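# Stand the lying bottle upright inside the crate

## Task

Pick up the bottle lying on the tray and set it standing upright inside the crate. It only counts if the bottle stays that way without the robot holding it, if neither the crate nor the tray ends up tilted or shifted, and if nothing the robot is touching at the end settles by more than roughly a fingernail's width once left alone.

## Robot and tools

Robot: two arms, left_arm and right_arm, each ending in a two-finger gripper. Everything is expressed in one scene frame: origin on the table surface midway between the arms, +x out over the table, +z up, and left_arm sits on the +y side. The arm names do not match the left or right of any camera picture. Positions are in metres; orientations are quaternions written w first (qw, qx, qy, qz). The gripper's fingers point along its own +z axis and close along its own y axis. The reported end_effector_position is the spot between the pads when shut; closed fingertips extend about 33 mm past it, open ones about 9 mm. Closing pushes the tips about 24 mm further out, so leave that clearance above surfaces. Reported hand positions can be off, especially at long reach.

The row: every command uses rows of 20 numbers covering both arms, even if one arm is idle. Order: left x, y, z, qw, qx, qy, qz, left gripper position, force_limit, speed, then the same ten for the right arm. x, y, z and the quaternion are an absolute target pose for that gripper in the scene frame, not an offset. The three gripper numbers each run from -1 to 1. position: +1 fully open (140 mm), about -0.8 pads touching, -1 squeeze until blocked. force_limit: roughly 14 N at -1, 60 N at 0, 107 N at +1. speed: finger gap rate about 30 mm/s at -1, 140 at 0, 250 at +1. An optional 14 extra numbers (0 to 1) scale joint stiffness, left arm's 7 joints then right arm's 7, base to wrist; they persist until changed. To keep an arm still, resend its exact last reported pose and its current gripper numbers; a 0 in the gripper slots is a real command. Keep orientation by repeating the same quaternion rather than copying a drifted reported one.

Tools:
- execute_actions(actions): a list of actions; each action is a list of up to 15 rows, one per 1/30 s step, the last row repeated to fill 15 steps. An empty list just returns state and images. Each step the target is clipped to within 70 mm and 16 degrees of the measured pose, so far targets need several actions. If any target lies over 0.6 m from that gripper's current position along any of its axes, that action is rejected for both arms; a malformed call or a failing first action means nothing runs.
- move(target, speed, blocking): target is one 20-number row; each gripper travels a straight line to its absolute pose, both finishing together, lasting 0.5 to 10 s. speed is in m/s, 0.002 to 0.5 (default 0.25); rotation allowed up to twice that in rad/s. No collision avoidance. Gripper numbers are applied at the start. blocking=false returns after 0.5 s while motion continues; then only wait or stop are accepted until a result shows the move finished.
- wait(seconds): 0 to 10 s, arms hold their last command; returns early if a running move ends.
- stop(): brakes a running move; fingers keep going.
- zoom_image(camera, region): camera is cam_high (896x504), cam_low (896x504), cam_left_wrist (504x504) or cam_right_wrist (504x504); region [x0, y0, x1, y1] in pixels from top-left, at most 504x504.
- finished_scene(scene): ends the current scene by number, irreversibly; call it only once the bottle stands on its own.

Reading results: a state line gives each arm's pose. Hand target lines show where the controller is heading. object_status: 0 moving, 1 blocked while opening, 2 blocked while closing (a grip), 3 reached the command or pads met (thin items may still be held). After closing with -1, confirm 2. To squeeze harder while gripping, raise force_limit and nudge position (e.g. -1 to -0.98). position_measured is in counts: 3 open, 230 pads together. A move result adds a move: line with the ending (done, off_target, moving, held, fault), the limits that acted (paced = pose clipped; held = steps blocked, after which the arm may lunge), and each gripper's distance from its target. pose unreachable means the clearance check altered that arm's command. Action results list step readings, with HELD marking steps an arm was held back. Joint torque and external torque lines are noisy and include friction and held weight. MOTOR HOT warns of overheating; an OVER-TEMPERATURE FAULT brakes the arm until it cools. Joint limits (rad): waist ±2.744, shoulder ±1.784, upper arm roll ±2.901, elbow -3.042 to -0.152, forearm roll ±2.807, wrist pitch 0.544 to 4.517, wrist roll ±3.016. Load limits (N m): 35, 35, 32, 30, 12, 12, 12; reaching one freezes that arm for 10 s and drops the rest of the call.

Cautions: do not drop, slam or shove things, do not let anything leave the table, do not tip or slide the crate or tray, and keep the arms from colliding or pressing on each other. Faster contact and targets set deeper past a surface mean harder hits. Occasional disturbances may tug a held part or nudge loose objects. The simulation keeps running while you compose replies, holding the last command. Finish with the gripper released and clear so the bottle rests unsupported and upright.

Each tool is called after ">>>" as name([rows], argument=value, ...), one row to a line, values as JSON.

## Session

>>> execute_actions(actions=[])

Scene clock: 0.00 s.
left_arm: end_effector_position=(+0.0615, +0.6458, +0.3337) position_measured=3 object_status=3 end_effector_quat_wxyz=(+0.517, +0.784, -0.008, +0.343) | right_arm: end_effector_position=(+0.5245, +0.3368, +0.2148) position_measured=3 object_status=3 end_effector_quat_wxyz=(-0.089, +0.685, +0.720, +0.068)
Joint positions: left_arm=[ 1.698  0.309  0.055 -1.793 -0.491  0.836  0.182] | right_arm=[ 0.94   0.801  0.155 -0.94   0.063  1.879 -2.348]
Joint velocities: left_arm=[ 0.     0.    -0.001 -0.    -0.001 -0.001 -0.002] | right_arm=[ 0.001 -0.     0.    -0.001 -0.001 -0.001  0.002]
Joint torques (N m, as the joint torque sensors report them, + toward a larger angle): no reading
External joint torques (N m, as the arm's controller estimates them; a push from outside toward a larger angle lowers the number): no reading
Hand target (left_arm): +0.062, +0.646, +0.334; +0.517, +0.784, -0.008, +0.343
Hand target (right_arm): +0.524, +0.337, +0.215; -0.089, +0.685, +0.720, +0.068
Joint stiffness scale: left_arm=[1. 1. 1. 1. 1. 1. 1.] | right_arm=[1. 1. 1. 1. 1. 1. 1.]

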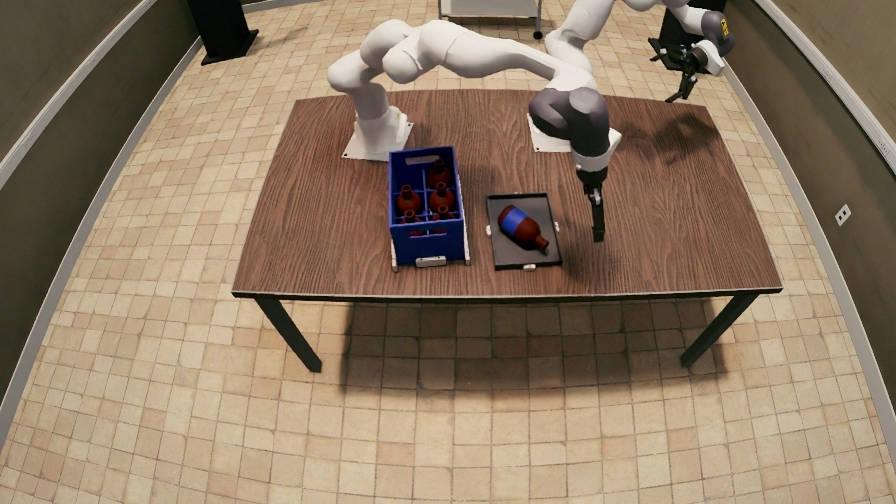

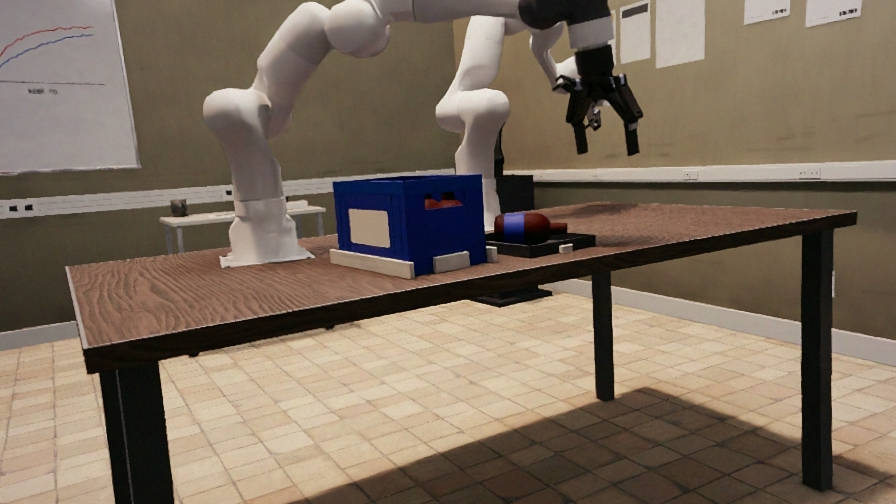

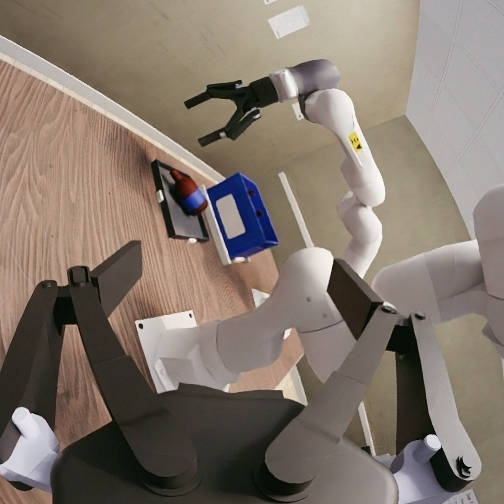

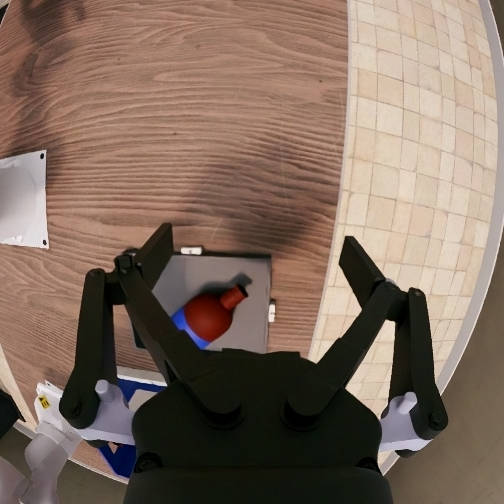

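>>> zoom_image(camera="cam_high", region=[360, 130, 640, 290])

>>> zoom_image(camera="cam_low", region=[310, 150, 630, 300])

Region (360, 130, 640, 290) of cam_high's 896x504 image, scaled by 1.800, with more detail than that image has; it fills the top 288 rows of this view, and the rest is white.

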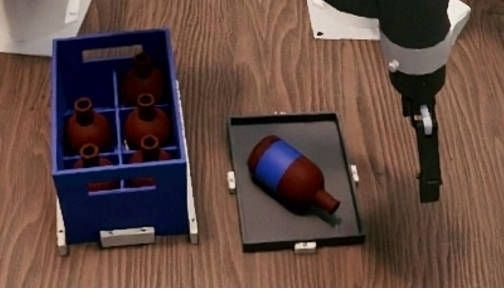

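Region (310, 150, 630, 300) of cam_low's 896x504 image, scaled by 1.575, with more detail than that image has; it fills the top 236 rows of this view, and the rest is white.

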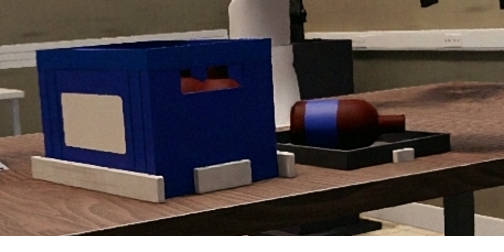

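>>> move(target=[0.0615,0.6458,0.3337,0.517,0.784,-0.008,0.343,1,0,0, 0.42,0.05,0.33,0,0.7071,0.7071,0,1,0,0], speed=0.25)

Scene clock: 29.40 s.
left_arm: end_effector_position=(+0.0615, +0.6458, +0.3337) position_measured=3 object_status=3 end_effector_quat_wxyz=(+0.517, +0.784, -0.008, +0.343) | right_arm: end_effector_position=(+0.4222, +0.0519, +0.3291) position_measured=3 object_status=3 end_effector_quat_wxyz=(-0.000, +0.709, +0.706, +0.001)
Joint positions: left_arm=[ 1.698  0.309  0.055 -1.793 -0.491  0.836  0.182] | right_arm=[ 0.812 -0.103  0.087 -1.906  0.01   1.805 -2.424]
Joint velocities: left_arm=[-0.     0.    -0.     0.    -0.     0.001 -0.001] | right_arm=[ 0.     0.001  0.002 -0.    -0.    -0.006 -0.012]
Joint torques (N m, as the joint torque sensors report them, + toward a larger angle): left_arm=[  0.69 -37.32  -0.69  20.43  -0.97  -1.7    0.06] | right_arm=[ -0.07 -29.87  -0.41  23.8   -0.13   1.76  -0.31]
External joint torques (N m, as the arm's controller estimates them; a push from outside toward a larger angle lowers the number): left_arm=[ 0.79  0.36 -0.85  0.68 -0.23 -0.15  0.  ] | right_arm=[-0.12 -1.53 -0.08 -0.6  -1.02 -0.72 -0.31]
Hand target (left_arm): +0.061, +0.646, +0.334; +0.517, +0.784, -0.008, +0.343
Hand target (right_arm): +0.422, +0.049, +0.328; +0.002, +0.706, +0.709, -0.002
Off the commanded pose (left_arm): 0.000 m, 0 deg.
Off the commanded pose (right_arm): 0.003 m, 0 deg.
Joint stiffness scale: left_arm=[1. 1. 1. 1. 1. 1. 1.] | right_arm=[1. 1. 1. 1. 1. 1. 1.]
move: done

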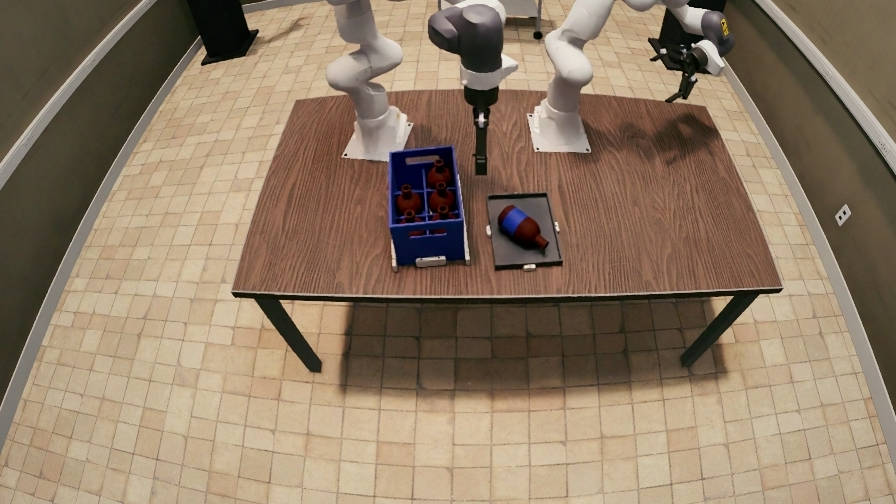

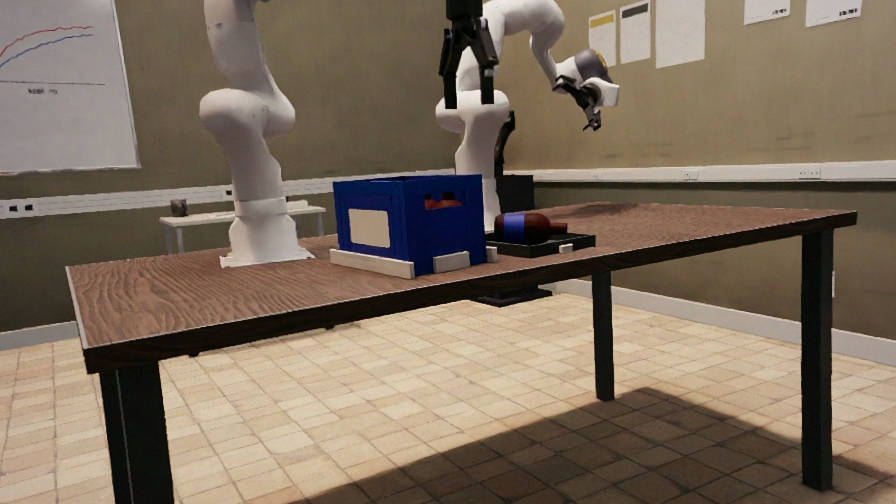

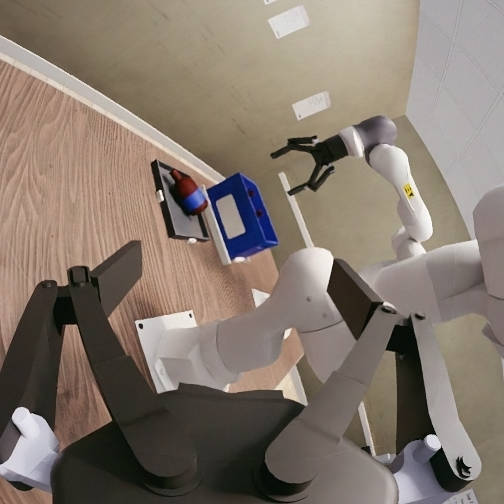

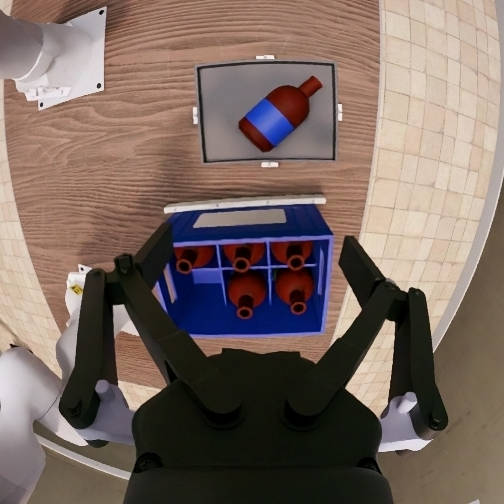

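>>> move(target=[0.28,0.52,0.42,0,0.94,0.342,0,1,0,0, 0.448,0.144,0.15,0,0.94,0.342,0,1,0,0], speed=0.25)

Scene clock: 92.90 s.
left_arm: end_effector_position=(+0.2844, +0.5171, +0.4237) position_measured=3 object_status=3 end_effector_quat_wxyz=(+0.002, +0.945, +0.328, +0.001) | right_arm: end_effector_position=(+0.4462, +0.1462, +0.1495) position_measured=3 object_status=3 end_effector_quat_wxyz=(-0.003, +0.937, +0.350, -0.003)
Joint positions: left_arm=[ 1.934 -1.085 -0.688 -2.069 -0.657  1.182 -0.923] | right_arm=[ 0.948  0.267  0.045 -1.901 -0.005  2.164 -1.474]
Joint velocities: left_arm=[ 0.003 -0.002 -0.     0.001 -0.003 -0.006 -0.018] | right_arm=[ 0.004 -0.001 -0.005  0.001 -0.001  0.001  0.028]
Joint torques (N m, as the joint torque sensors report them, + toward a larger angle): left_arm=[ 2.09 12.34 14.62 17.54  0.07  2.03 -0.2 ] | right_arm=[  0.73 -39.89   0.46  25.42   0.18   2.97   0.2 ]
External joint torques (N m, as the arm's controller estimates them; a push from outside toward a larger angle lowers the number): left_arm=[ 2.1  -0.68 -2.35  2.   -0.69 -0.49 -0.2 ] | right_arm=[ 0.9   0.08 -0.04  2.03 -0.54  0.44  0.2 ]
Hand target (left_arm): +0.285, +0.516, +0.423; +0.003, +0.943, +0.333, +0.000
Hand target (right_arm): +0.448, +0.147, +0.150; -0.003, +0.939, +0.344, -0.000
Off the commanded pose (left_arm): 0.006 m, 2 deg.
Off the commanded pose (right_arm): 0.003 m, 1 deg.
Joint stiffness scale: left_arm=[1. 1. 1. 1. 1. 1. 1.] | right_arm=[1. 1. 1. 1. 1. 1. 1.]
move: off_target (left_arm)

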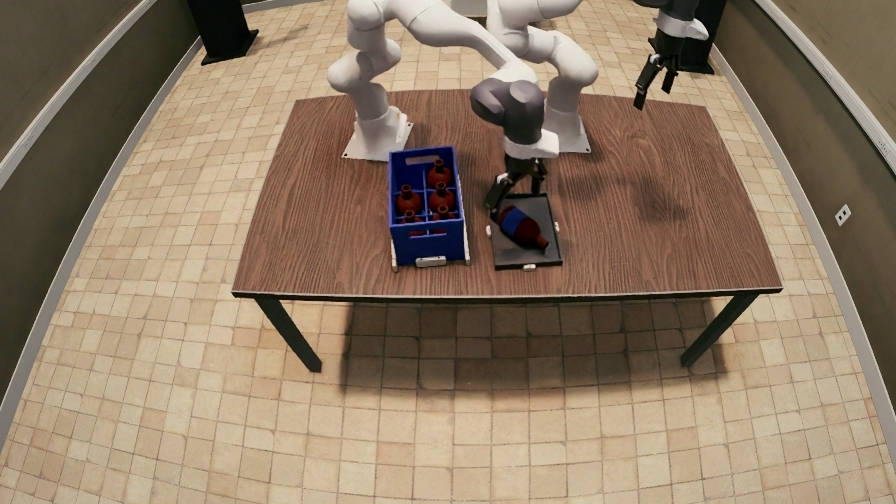

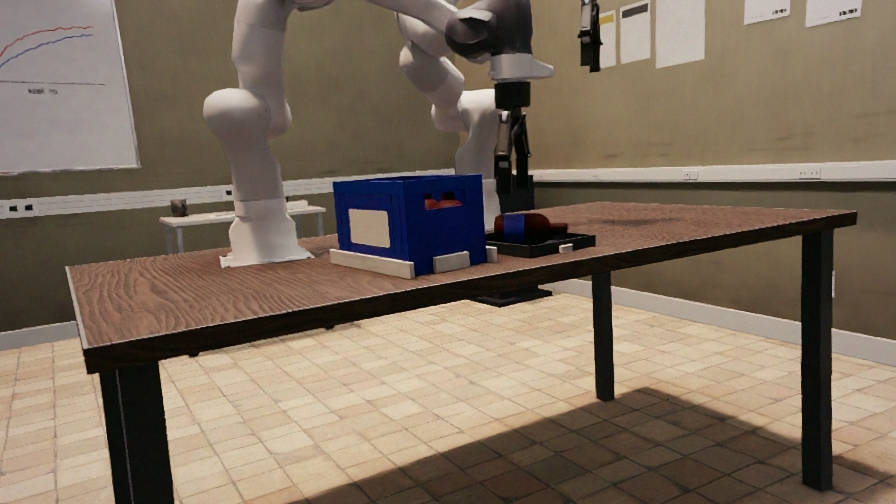

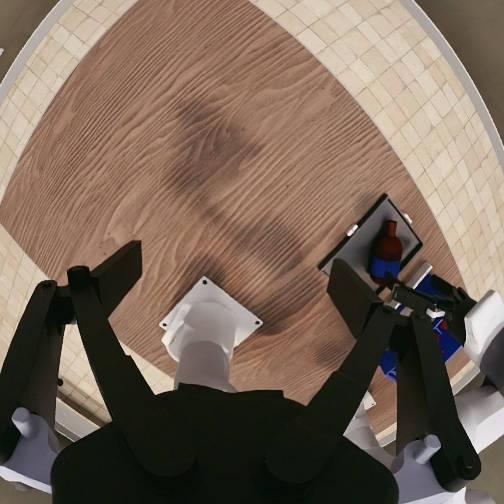

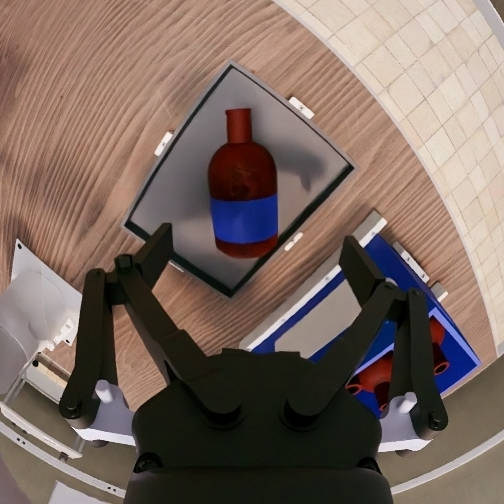

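>>> move(target=[0.50,0.62,0.36,0,0.94,0.342,0,1,0,0, 0.431,0.150,0.085,0,0.937,0.350,0,0.5,0,0], speed=0.15)

Scene clock: 110.30 s.
left_arm: end_effector_position=(+0.5001, +0.6206, +0.3596) position_measured=3 object_status=3 end_effector_quat_wxyz=(+0.001, +0.943, +0.334, +0.000) | right_arm: end_effector_position=(+0.4304, +0.1516, +0.0860) position_measured=66 object_status=3 end_effector_quat_wxyz=(-0.002, +0.936, +0.352, -0.002)
Joint positions: left_arm=[ 2.492 -0.962 -1.283 -1.527 -0.952  1.309 -1.168] | right_arm=[ 0.978  0.334  0.041 -1.983 -0.011  2.315 -1.45 ]
Joint velocities: left_arm=[ 0.002 -0.001 -0.002  0.002 -0.004 -0.002 -0.032] | right_arm=[ 0.005 -0.001 -0.003  0.    -0.     0.004  0.004]
Joint torques (N m, as the joint torque sensors report them, + toward a larger angle): left_arm=[ 1.85 26.68 21.99 13.17  0.09  2.14 -0.27] | right_arm=[  1.15 -40.33  -0.32  21.16  -0.26   2.96   0.23]
External joint torques (N m, as the arm's controller estimates them; a push from outside toward a larger angle lowers the number): left_arm=[ 1.92 -1.21 -2.39  1.2  -0.73 -0.37 -0.28] | right_arm=[ 0.99  0.36 -1.23 -0.91 -0.9   0.44  0.23]
Hand target (left_arm): +0.501, +0.619, +0.358; +0.002, +0.940, +0.341, -0.001
Hand target (right_arm): +0.431, +0.151, +0.085; -0.001, +0.936, +0.351, -0.000
Off the commanded pose (left_arm): 0.001 m, 1 deg.
Off the commanded pose (right_arm): 0.002 m, 0 deg.
Joint stiffness scale: left_arm=[1. 1. 1. 1. 1. 1. 1.] | right_arm=[1. 1. 1. 1. 1. 1. 1.]
move: done

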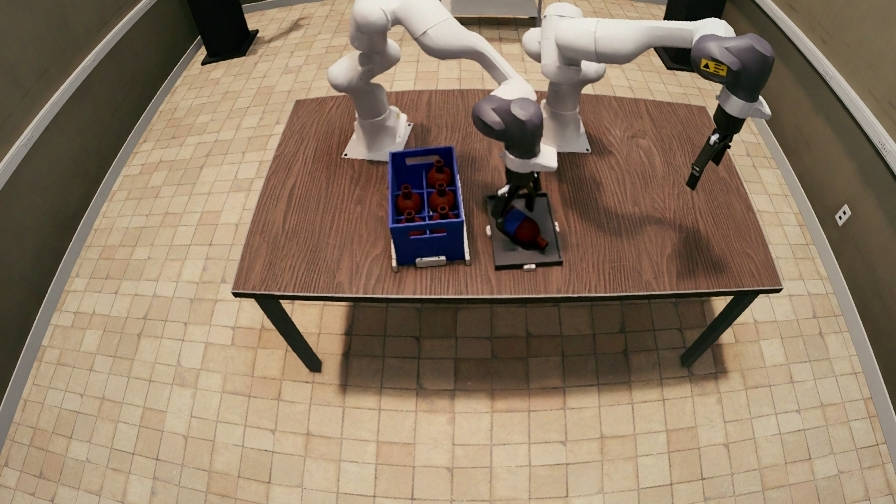

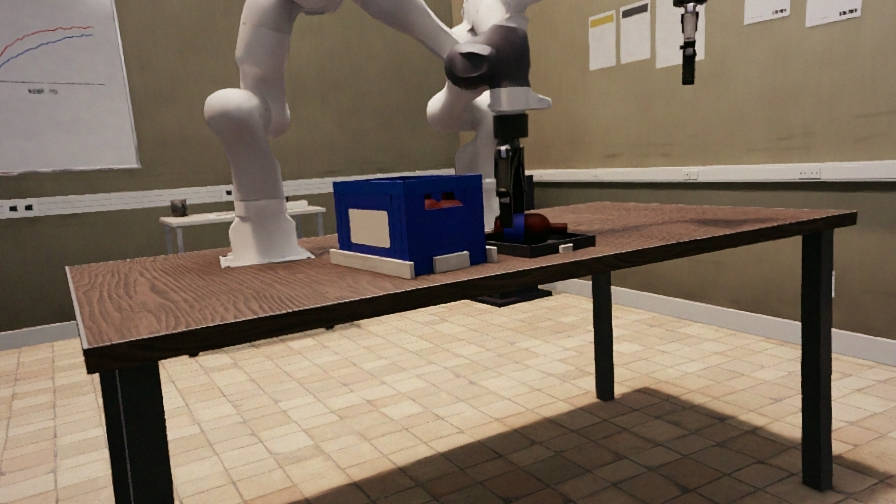

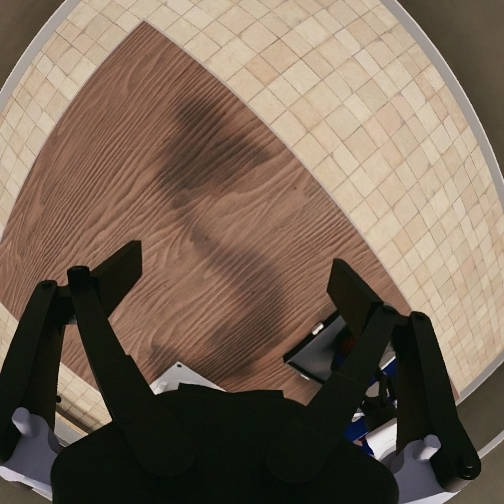

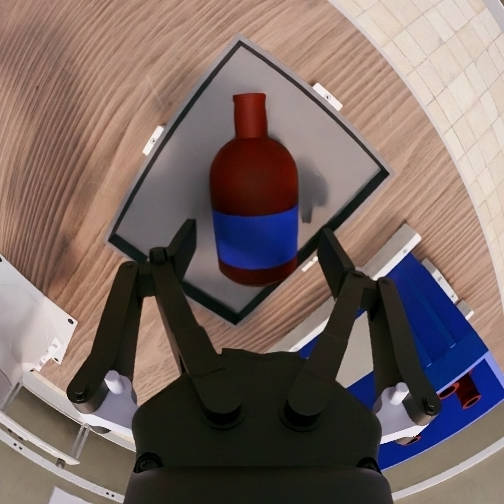

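>>> move(target=[0.50,0.62,0.36,0,0.94,0.342,0,1,0,0, 0.440,0.158,0.056,0,0.937,0.350,0,0.38,0,0], speed=0.05)

Scene clock: 148.57 s.
left_arm: end_effector_position=(+0.5003, +0.6205, +0.3598) position_measured=3 object_status=3 end_effector_quat_wxyz=(+0.001, +0.941, +0.339, +0.000) | right_arm: end_effector_position=(+0.4378, +0.1571, +0.0554) position_measured=81 object_status=3 end_effector_quat_wxyz=(-0.000, +0.936, +0.351, -0.004)
Joint positions: left_arm=[ 2.492 -0.963 -1.282 -1.527 -0.953  1.309 -1.178] | right_arm=[ 0.983  0.41   0.034 -1.954 -0.014  2.357 -1.449]
Joint velocities: left_arm=[ 0.001 -0.     0.    -0.002  0.001  0.001  0.   ] | right_arm=[ 0.005 -0.001 -0.004  0.     0.001  0.006  0.   ]
Joint torques (N m, as the joint torque sensors report them, + toward a larger angle): left_arm=[-0.46 27.29 23.99 12.2   0.69  2.41 -0.3 ] | right_arm=[  1.13 -42.04   0.1   23.52  -0.22   2.98   0.18]
External joint torques (N m, as the arm's controller estimates them; a push from outside toward a larger angle lowers the number): left_arm=[-0.66 -0.67 -0.44  0.34 -0.15 -0.13 -0.3 ] | right_arm=[ 1.1   0.38 -0.77  1.96 -0.84  0.47  0.18]
Hand target (left_arm): +0.500, +0.620, +0.360; +0.000, +0.940, +0.342, -0.000
Hand target (right_arm): +0.440, +0.158, +0.056; -0.000, +0.937, +0.350, -0.000
Off the commanded pose (left_arm): 0.001 m, 0 deg.
Off the commanded pose (right_arm): 0.002 m, 0 deg.
Joint stiffness scale: left_arm=[1. 1. 1. 1. 1. 1. 1.] | right_arm=[1. 1. 1. 1. 1. 1. 1.]
move: done

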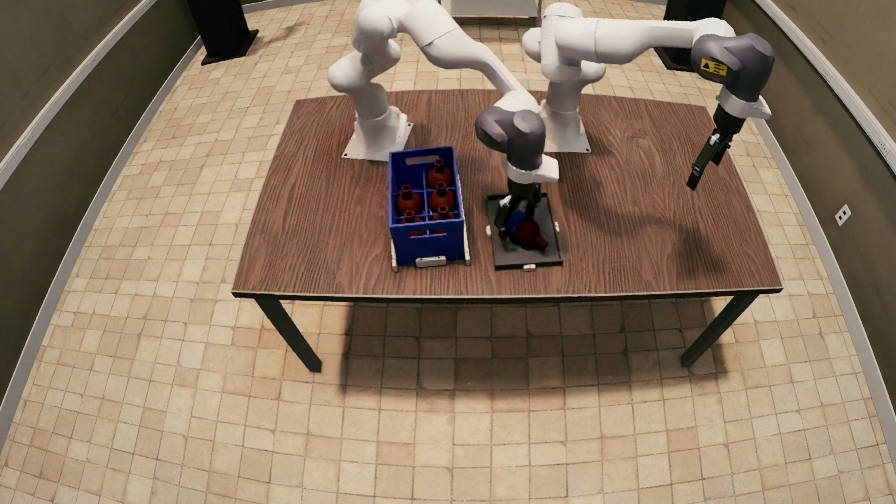

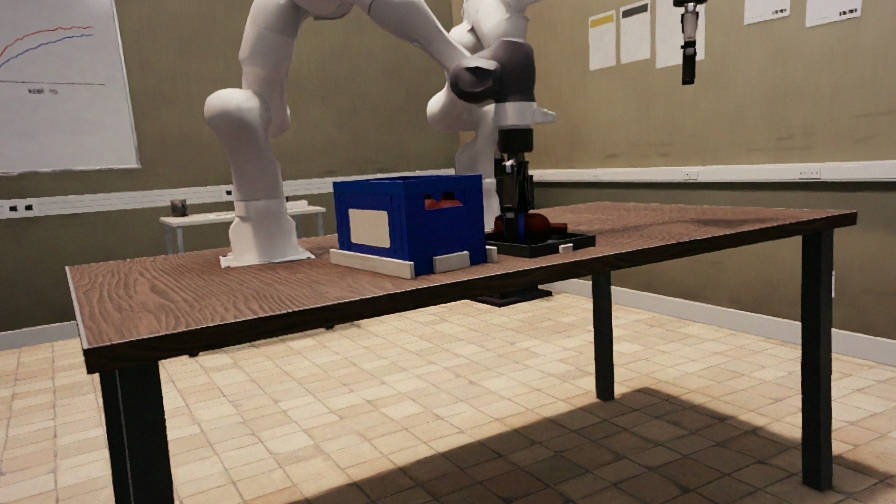

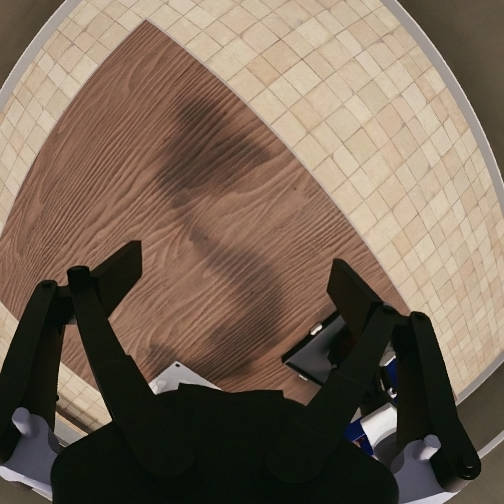

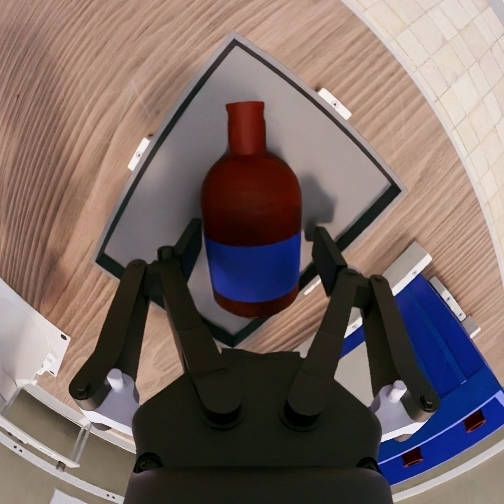

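>>> move(target=[0.50,0.62,0.36,0,0.94,0.342,0,1,0,0, 0.437,0.161,0.056,0,0.937,0.350,0,-1,0.2,-0.5], speed=0.05)

Scene clock: 151.33 s.
left_arm: end_effector_position=(+0.5003, +0.6204, +0.3598) position_measured=3 object_status=3 end_effector_quat_wxyz=(+0.001, +0.941, +0.339, +0.000) | right_arm: end_effector_position=(+0.4360, +0.1596, +0.0560) position_measured=119 object_status=2 end_effector_quat_wxyz=(-0.000, +0.936, +0.352, -0.002)
Joint positions: left_arm=[ 2.492 -0.963 -1.282 -1.527 -0.953  1.309 -1.179] | right_arm=[ 0.991  0.409  0.03  -1.953 -0.014  2.358 -1.444]
Joint velocities: left_arm=[-0.001  0.     0.001  0.001  0.     0.    -0.001] | right_arm=[ 0.008 -0.    -0.005  0.    -0.     0.001  0.005]
Joint torques (N m, as the joint torque sensors report them, + toward a larger angle): left_arm=[-0.1  27.25 24.12 12.24  0.72  2.43 -0.24] | right_arm=[  1.37 -42.09   0.68  22.67  -0.01   2.95   0.26]
External joint torques (N m, as the arm's controller estimates them; a push from outside toward a larger angle lowers the number): left_arm=[ 0.02 -0.65 -0.29  0.15 -0.09 -0.11 -0.24] | right_arm=[ 1.28  0.24 -0.19  1.14 -0.62  0.44  0.26]
Hand target (left_arm): +0.500, +0.620, +0.360; +0.000, +0.940, +0.342, -0.000
Hand target (right_arm): +0.437, +0.161, +0.056; -0.000, +0.937, +0.350, -0.000
Off the commanded pose (left_arm): 0.001 m, 0 deg.
Off the commanded pose (right_arm): 0.002 m, 0 deg.
Joint stiffness scale: left_arm=[1. 1. 1. 1. 1. 1. 1.] | right_arm=[1. 1. 1. 1. 1. 1. 1.]
move: done

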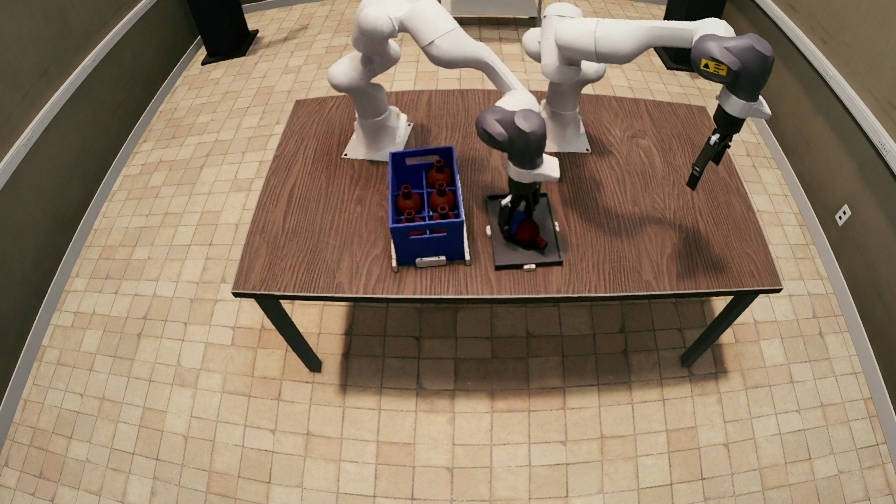

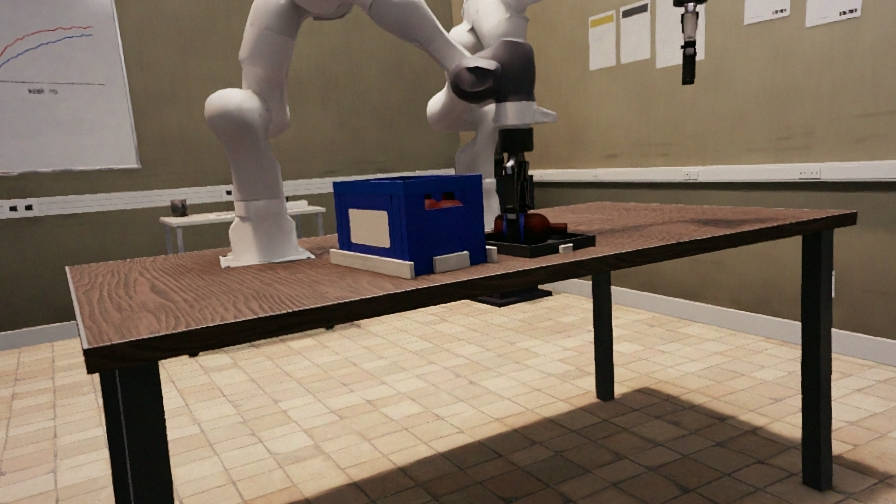

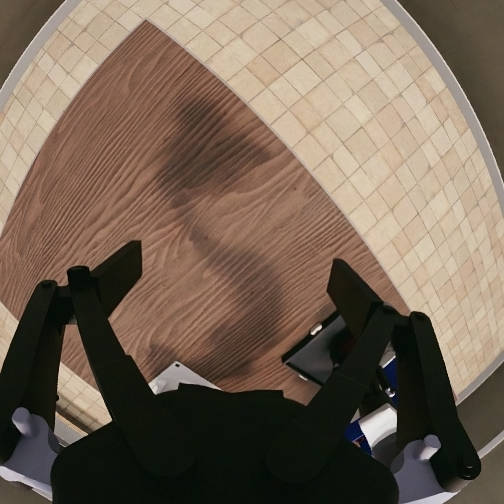

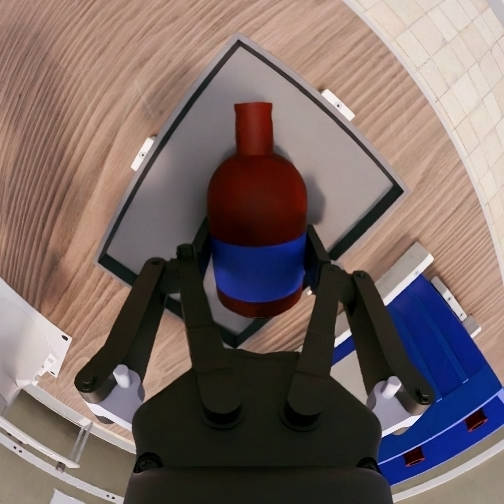

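>>> move(target=[0.55,0.50,0.45,0,0.924,0.383,0,0.2,0,0, 0.437,0.161,0.13,0,0.937,0.350,0,-1,0.2,-0.5], speed=0.12)

Scene clock: 171.50 s.
left_arm: end_effector_position=(+0.5491, +0.4991, +0.4484) position_measured=104 object_status=3 end_effector_quat_wxyz=(-0.002, +0.926, +0.377, +0.001) | right_arm: end_effector_position=(+0.4361, +0.1579, +0.1265) position_measured=119 object_status=2 end_effector_quat_wxyz=(+0.002, +0.936, +0.351, -0.002)
Joint positions: left_arm=[ 2.45  -0.921 -1.219 -1.205 -1.009  1.082 -1.533] | right_arm=[ 0.992  0.301  0.03  -1.914 -0.014  2.21  -1.442]
Joint velocities: left_arm=[ 0.002 -0.     0.002  0.001 -0.001 -0.007 -0.03 ] | right_arm=[ 0.001 -0.001 -0.     0.    -0.    -0.001  0.   ]
Joint torques (N m, as the joint torque sensors report them, + toward a larger angle): left_arm=[ 1.78 32.46 19.7  10.39  0.12  2.1  -0.28] | right_arm=[  0.63 -43.52   1.08  25.94   0.84   2.08   0.17]
External joint torques (N m, as the arm's controller estimates them; a push from outside toward a larger angle lowers the number): left_arm=[ 1.68  0.57 -1.34  1.65 -0.68 -0.43 -0.28] | right_arm=[ 0.59 -3.11  0.48  3.1   0.15 -0.42  0.17]
Hand target (left_arm): +0.549, +0.498, +0.449; -0.000, +0.924, +0.383, -0.000
Hand target (right_arm): +0.437, +0.160, +0.130; +0.001, +0.937, +0.349, +0.000
Off the commanded pose (left_arm): 0.002 m, 1 deg.
Off the commanded pose (right_arm): 0.005 m, 0 deg.
Joint stiffness scale: left_arm=[1. 1. 1. 1. 1. 1. 1.] | right_arm=[1. 1. 1. 1. 1. 1. 1.]
move: off_target (right_arm)

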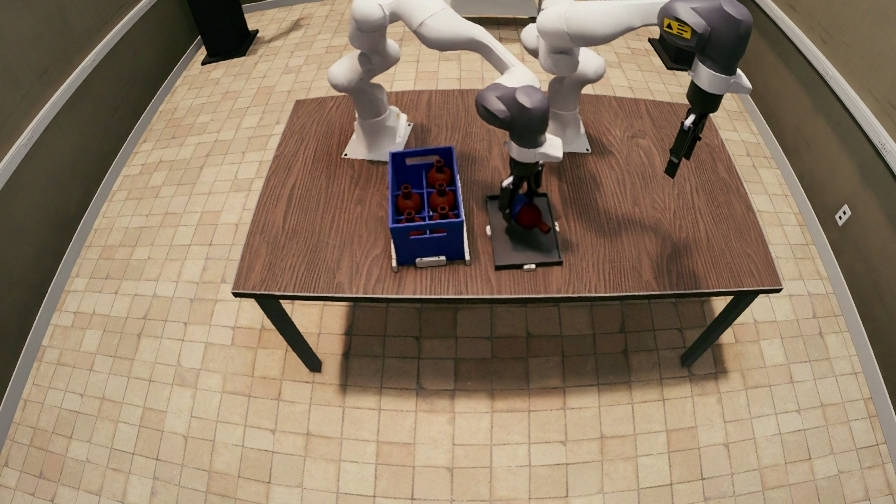

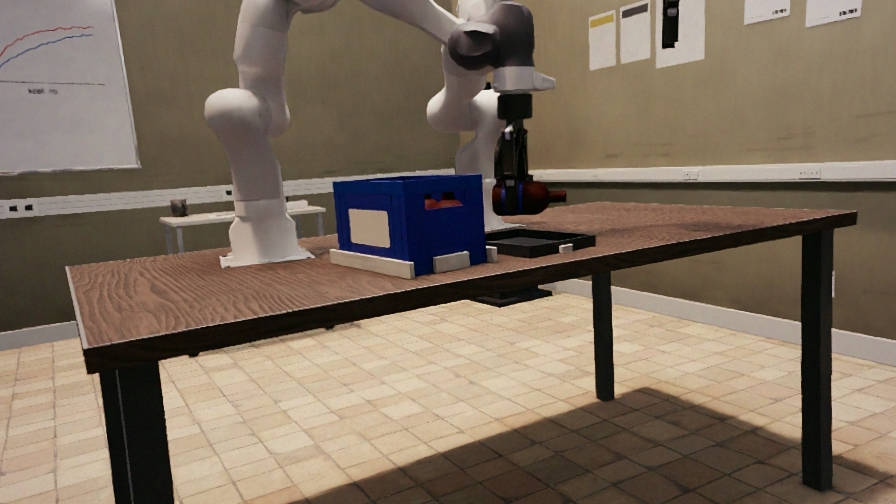

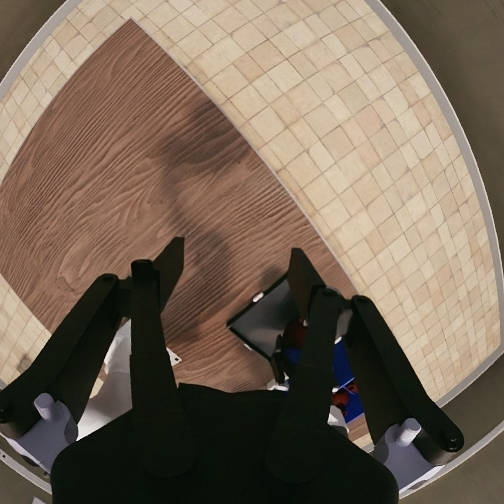

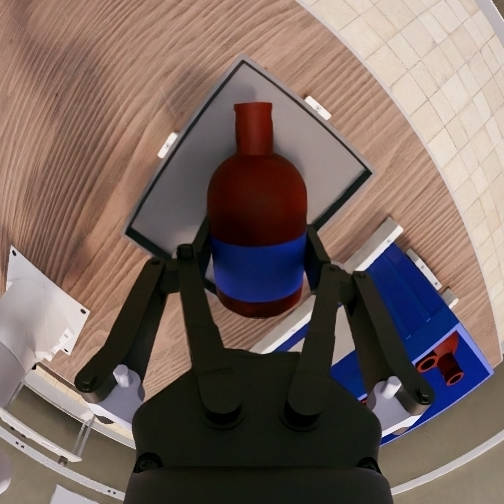

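>>> move(target=[0.58,0.30,0.49,0,0.924,0.383,0,0.2,0,0, 0.48,0.18,0.40,-0.2706,0.6533,0.2706,0.6533,-1,0.2,-0.5], speed=0.2)

Scene clock: 179.57 s.
left_arm: end_effector_position=(+0.5792, +0.2995, +0.4880) position_measured=104 object_status=3 end_effector_quat_wxyz=(-0.001, +0.925, +0.380, +0.002) | right_arm: end_effector_position=(+0.4701, +0.1803, +0.3956) position_measured=119 object_status=2 end_effector_quat_wxyz=(-0.266, +0.661, +0.269, +0.648)
Joint positions: left_arm=[ 2.306 -0.903 -1.211 -0.93  -1.144  0.941 -1.955] | right_arm=[ 0.308  0.147  0.776 -2.648  0.132  4.321 -1.719]
Joint velocities: left_arm=[ 0.001  0.    -0.     0.003 -0.001 -0.    -0.013] | right_arm=[ 0.006 -0.    -0.006 -0.     0.     0.013 -0.028]
Joint torques (N m, as the joint torque sensors report them, + toward a larger angle): left_arm=[ 1.57 37.55 15.32  6.99 -0.01  2.13 -0.2 ] | right_arm=[  0.92 -21.14   2.2   19.3   -0.74   3.98  -0.28]
External joint torques (N m, as the arm's controller estimates them; a push from outside toward a larger angle lowers the number): left_arm=[ 1.65  1.66 -2.22  1.88 -0.73 -0.39 -0.2 ] | right_arm=[ 0.95 -0.54 -0.4   3.42 -0.58  1.53 -0.3 ]
Hand target (left_arm): +0.579, +0.299, +0.488; +0.001, +0.924, +0.383, +0.000
Hand target (right_arm): +0.470, +0.180, +0.403; -0.264, +0.653, +0.271, +0.656
Off the commanded pose (left_arm): 0.002 m, 0 deg.
Off the commanded pose (right_arm): 0.011 m, 1 deg.
Joint stiffness scale: left_arm=[1. 1. 1. 1. 1. 1. 1.] | right_arm=[1. 1. 1. 1. 1. 1. 1.]
move: off_target (right_arm)

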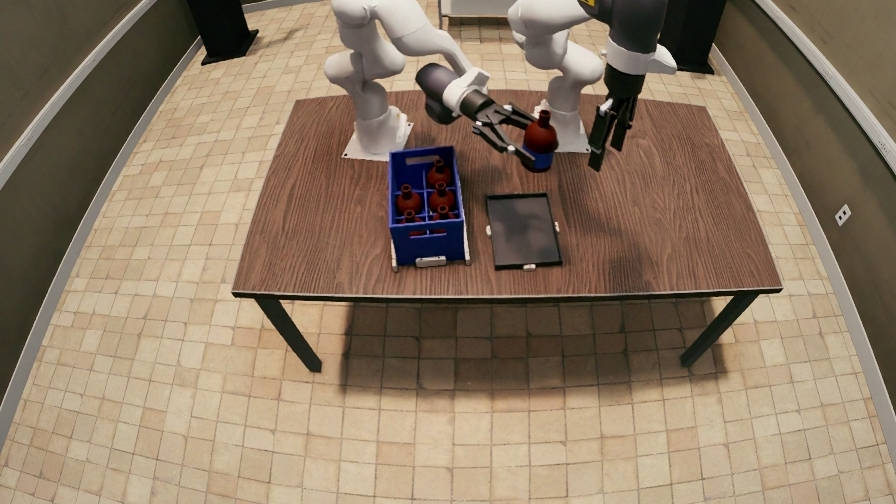

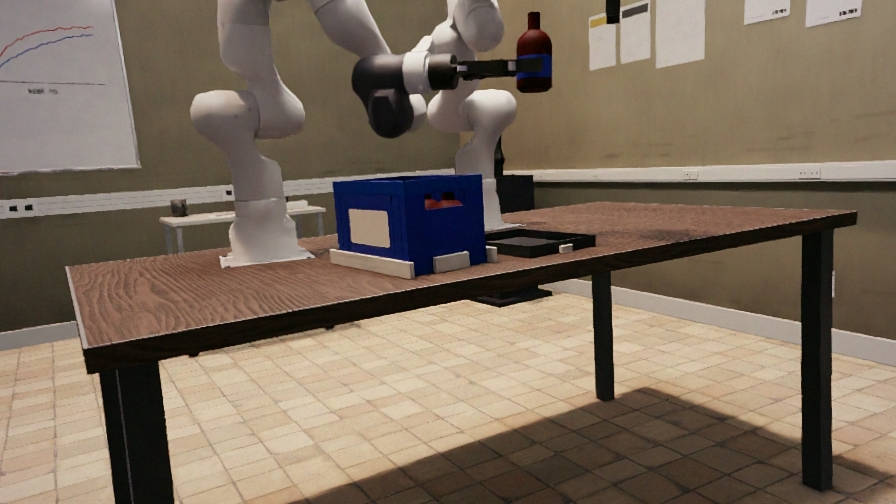

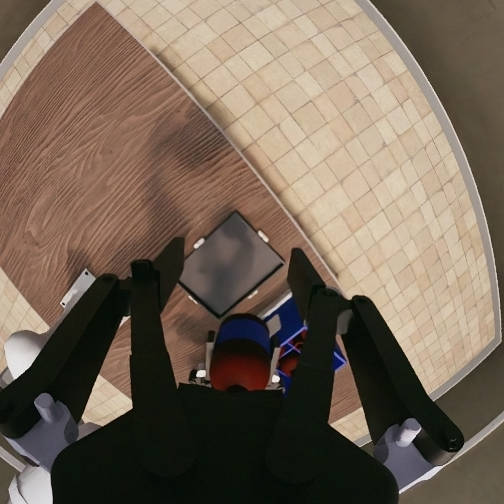

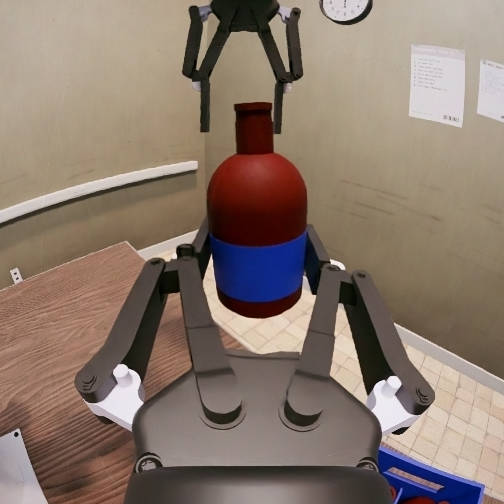

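>>> move(target=[0.482,0.184,0.507,0,0.924,0.383,0,0.2,0,0, 0.4701,0.1803,0.3956,-0.266,0.661,0.269,0.648,-1,0.2,-0.5], speed=0.1)

Scene clock: 190.77 s.
left_arm: end_effector_position=(+0.4834, +0.1838, +0.5083) position_measured=104 object_status=3 end_effector_quat_wxyz=(+0.002, +0.926, +0.377, +0.003) | right_arm: end_effector_position=(+0.4701, +0.1805, +0.3941) position_measured=119 object_status=2 end_effector_quat_wxyz=(-0.264, +0.662, +0.271, +0.647)
Joint positions: left_arm=[ 1.851 -0.984 -0.942 -1.23  -1.086  0.874 -1.997] | right_arm=[ 0.309  0.147  0.776 -2.649  0.132  4.318 -1.724]
Joint velocities: left_arm=[-0.002  0.001  0.005 -0.006  0.    -0.007 -0.017] | right_arm=[0.001 0.    0.002 0.    0.001 0.001 0.002]
Joint torques (N m, as the joint torque sensors report them, + toward a larger angle): left_arm=[-0.1  28.44 19.37  5.7   0.88  2.1  -0.25] | right_arm=[ -0.28 -21.69   3.69  16.33  -0.5    2.77   0.21]
External joint torques (N m, as the arm's controller estimates them; a push from outside toward a larger angle lowers the number): left_arm=[ 0.05 -1.25  0.08  0.13  0.23 -0.43 -0.25] | right_arm=[-0.34 -1.12  0.98  0.46 -0.31  0.31  0.18]
Hand target (left_arm): +0.482, +0.184, +0.508; +0.000, +0.924, +0.383, +0.002
Hand target (right_arm): +0.470, +0.180, +0.396; -0.266, +0.661, +0.269, +0.648
Off the commanded pose (left_arm): 0.002 m, 1 deg.
Off the commanded pose (right_arm): 0.002 m, 0 deg.
Joint stiffness scale: left_arm=[1. 1. 1. 1. 1. 1. 1.] | right_arm=[1. 1. 1. 1. 1. 1. 1.]
move: done

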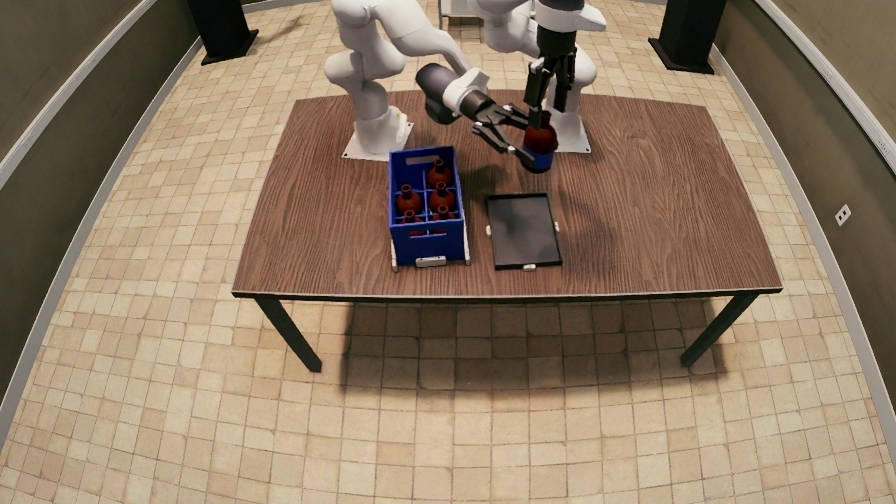

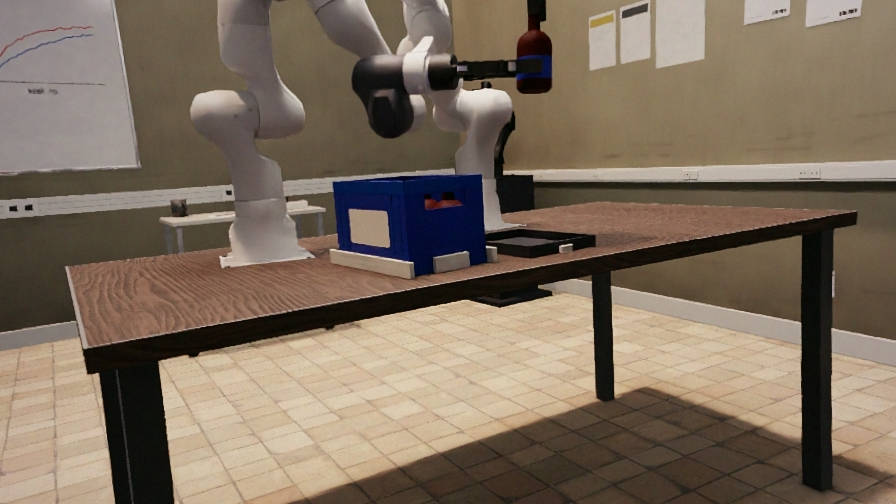

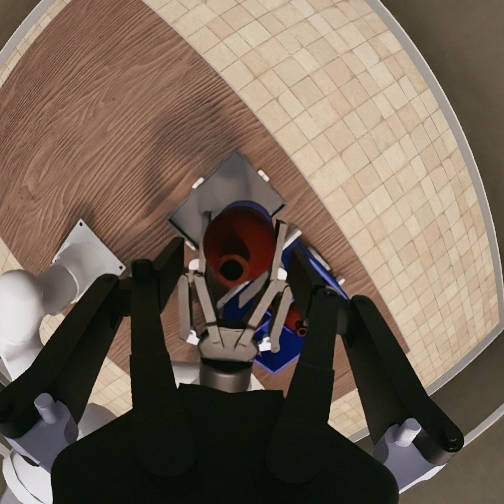

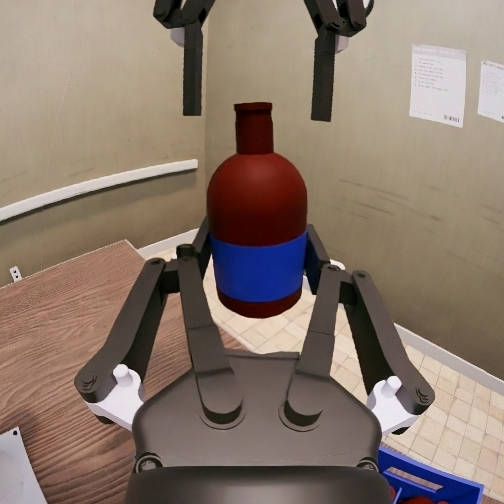

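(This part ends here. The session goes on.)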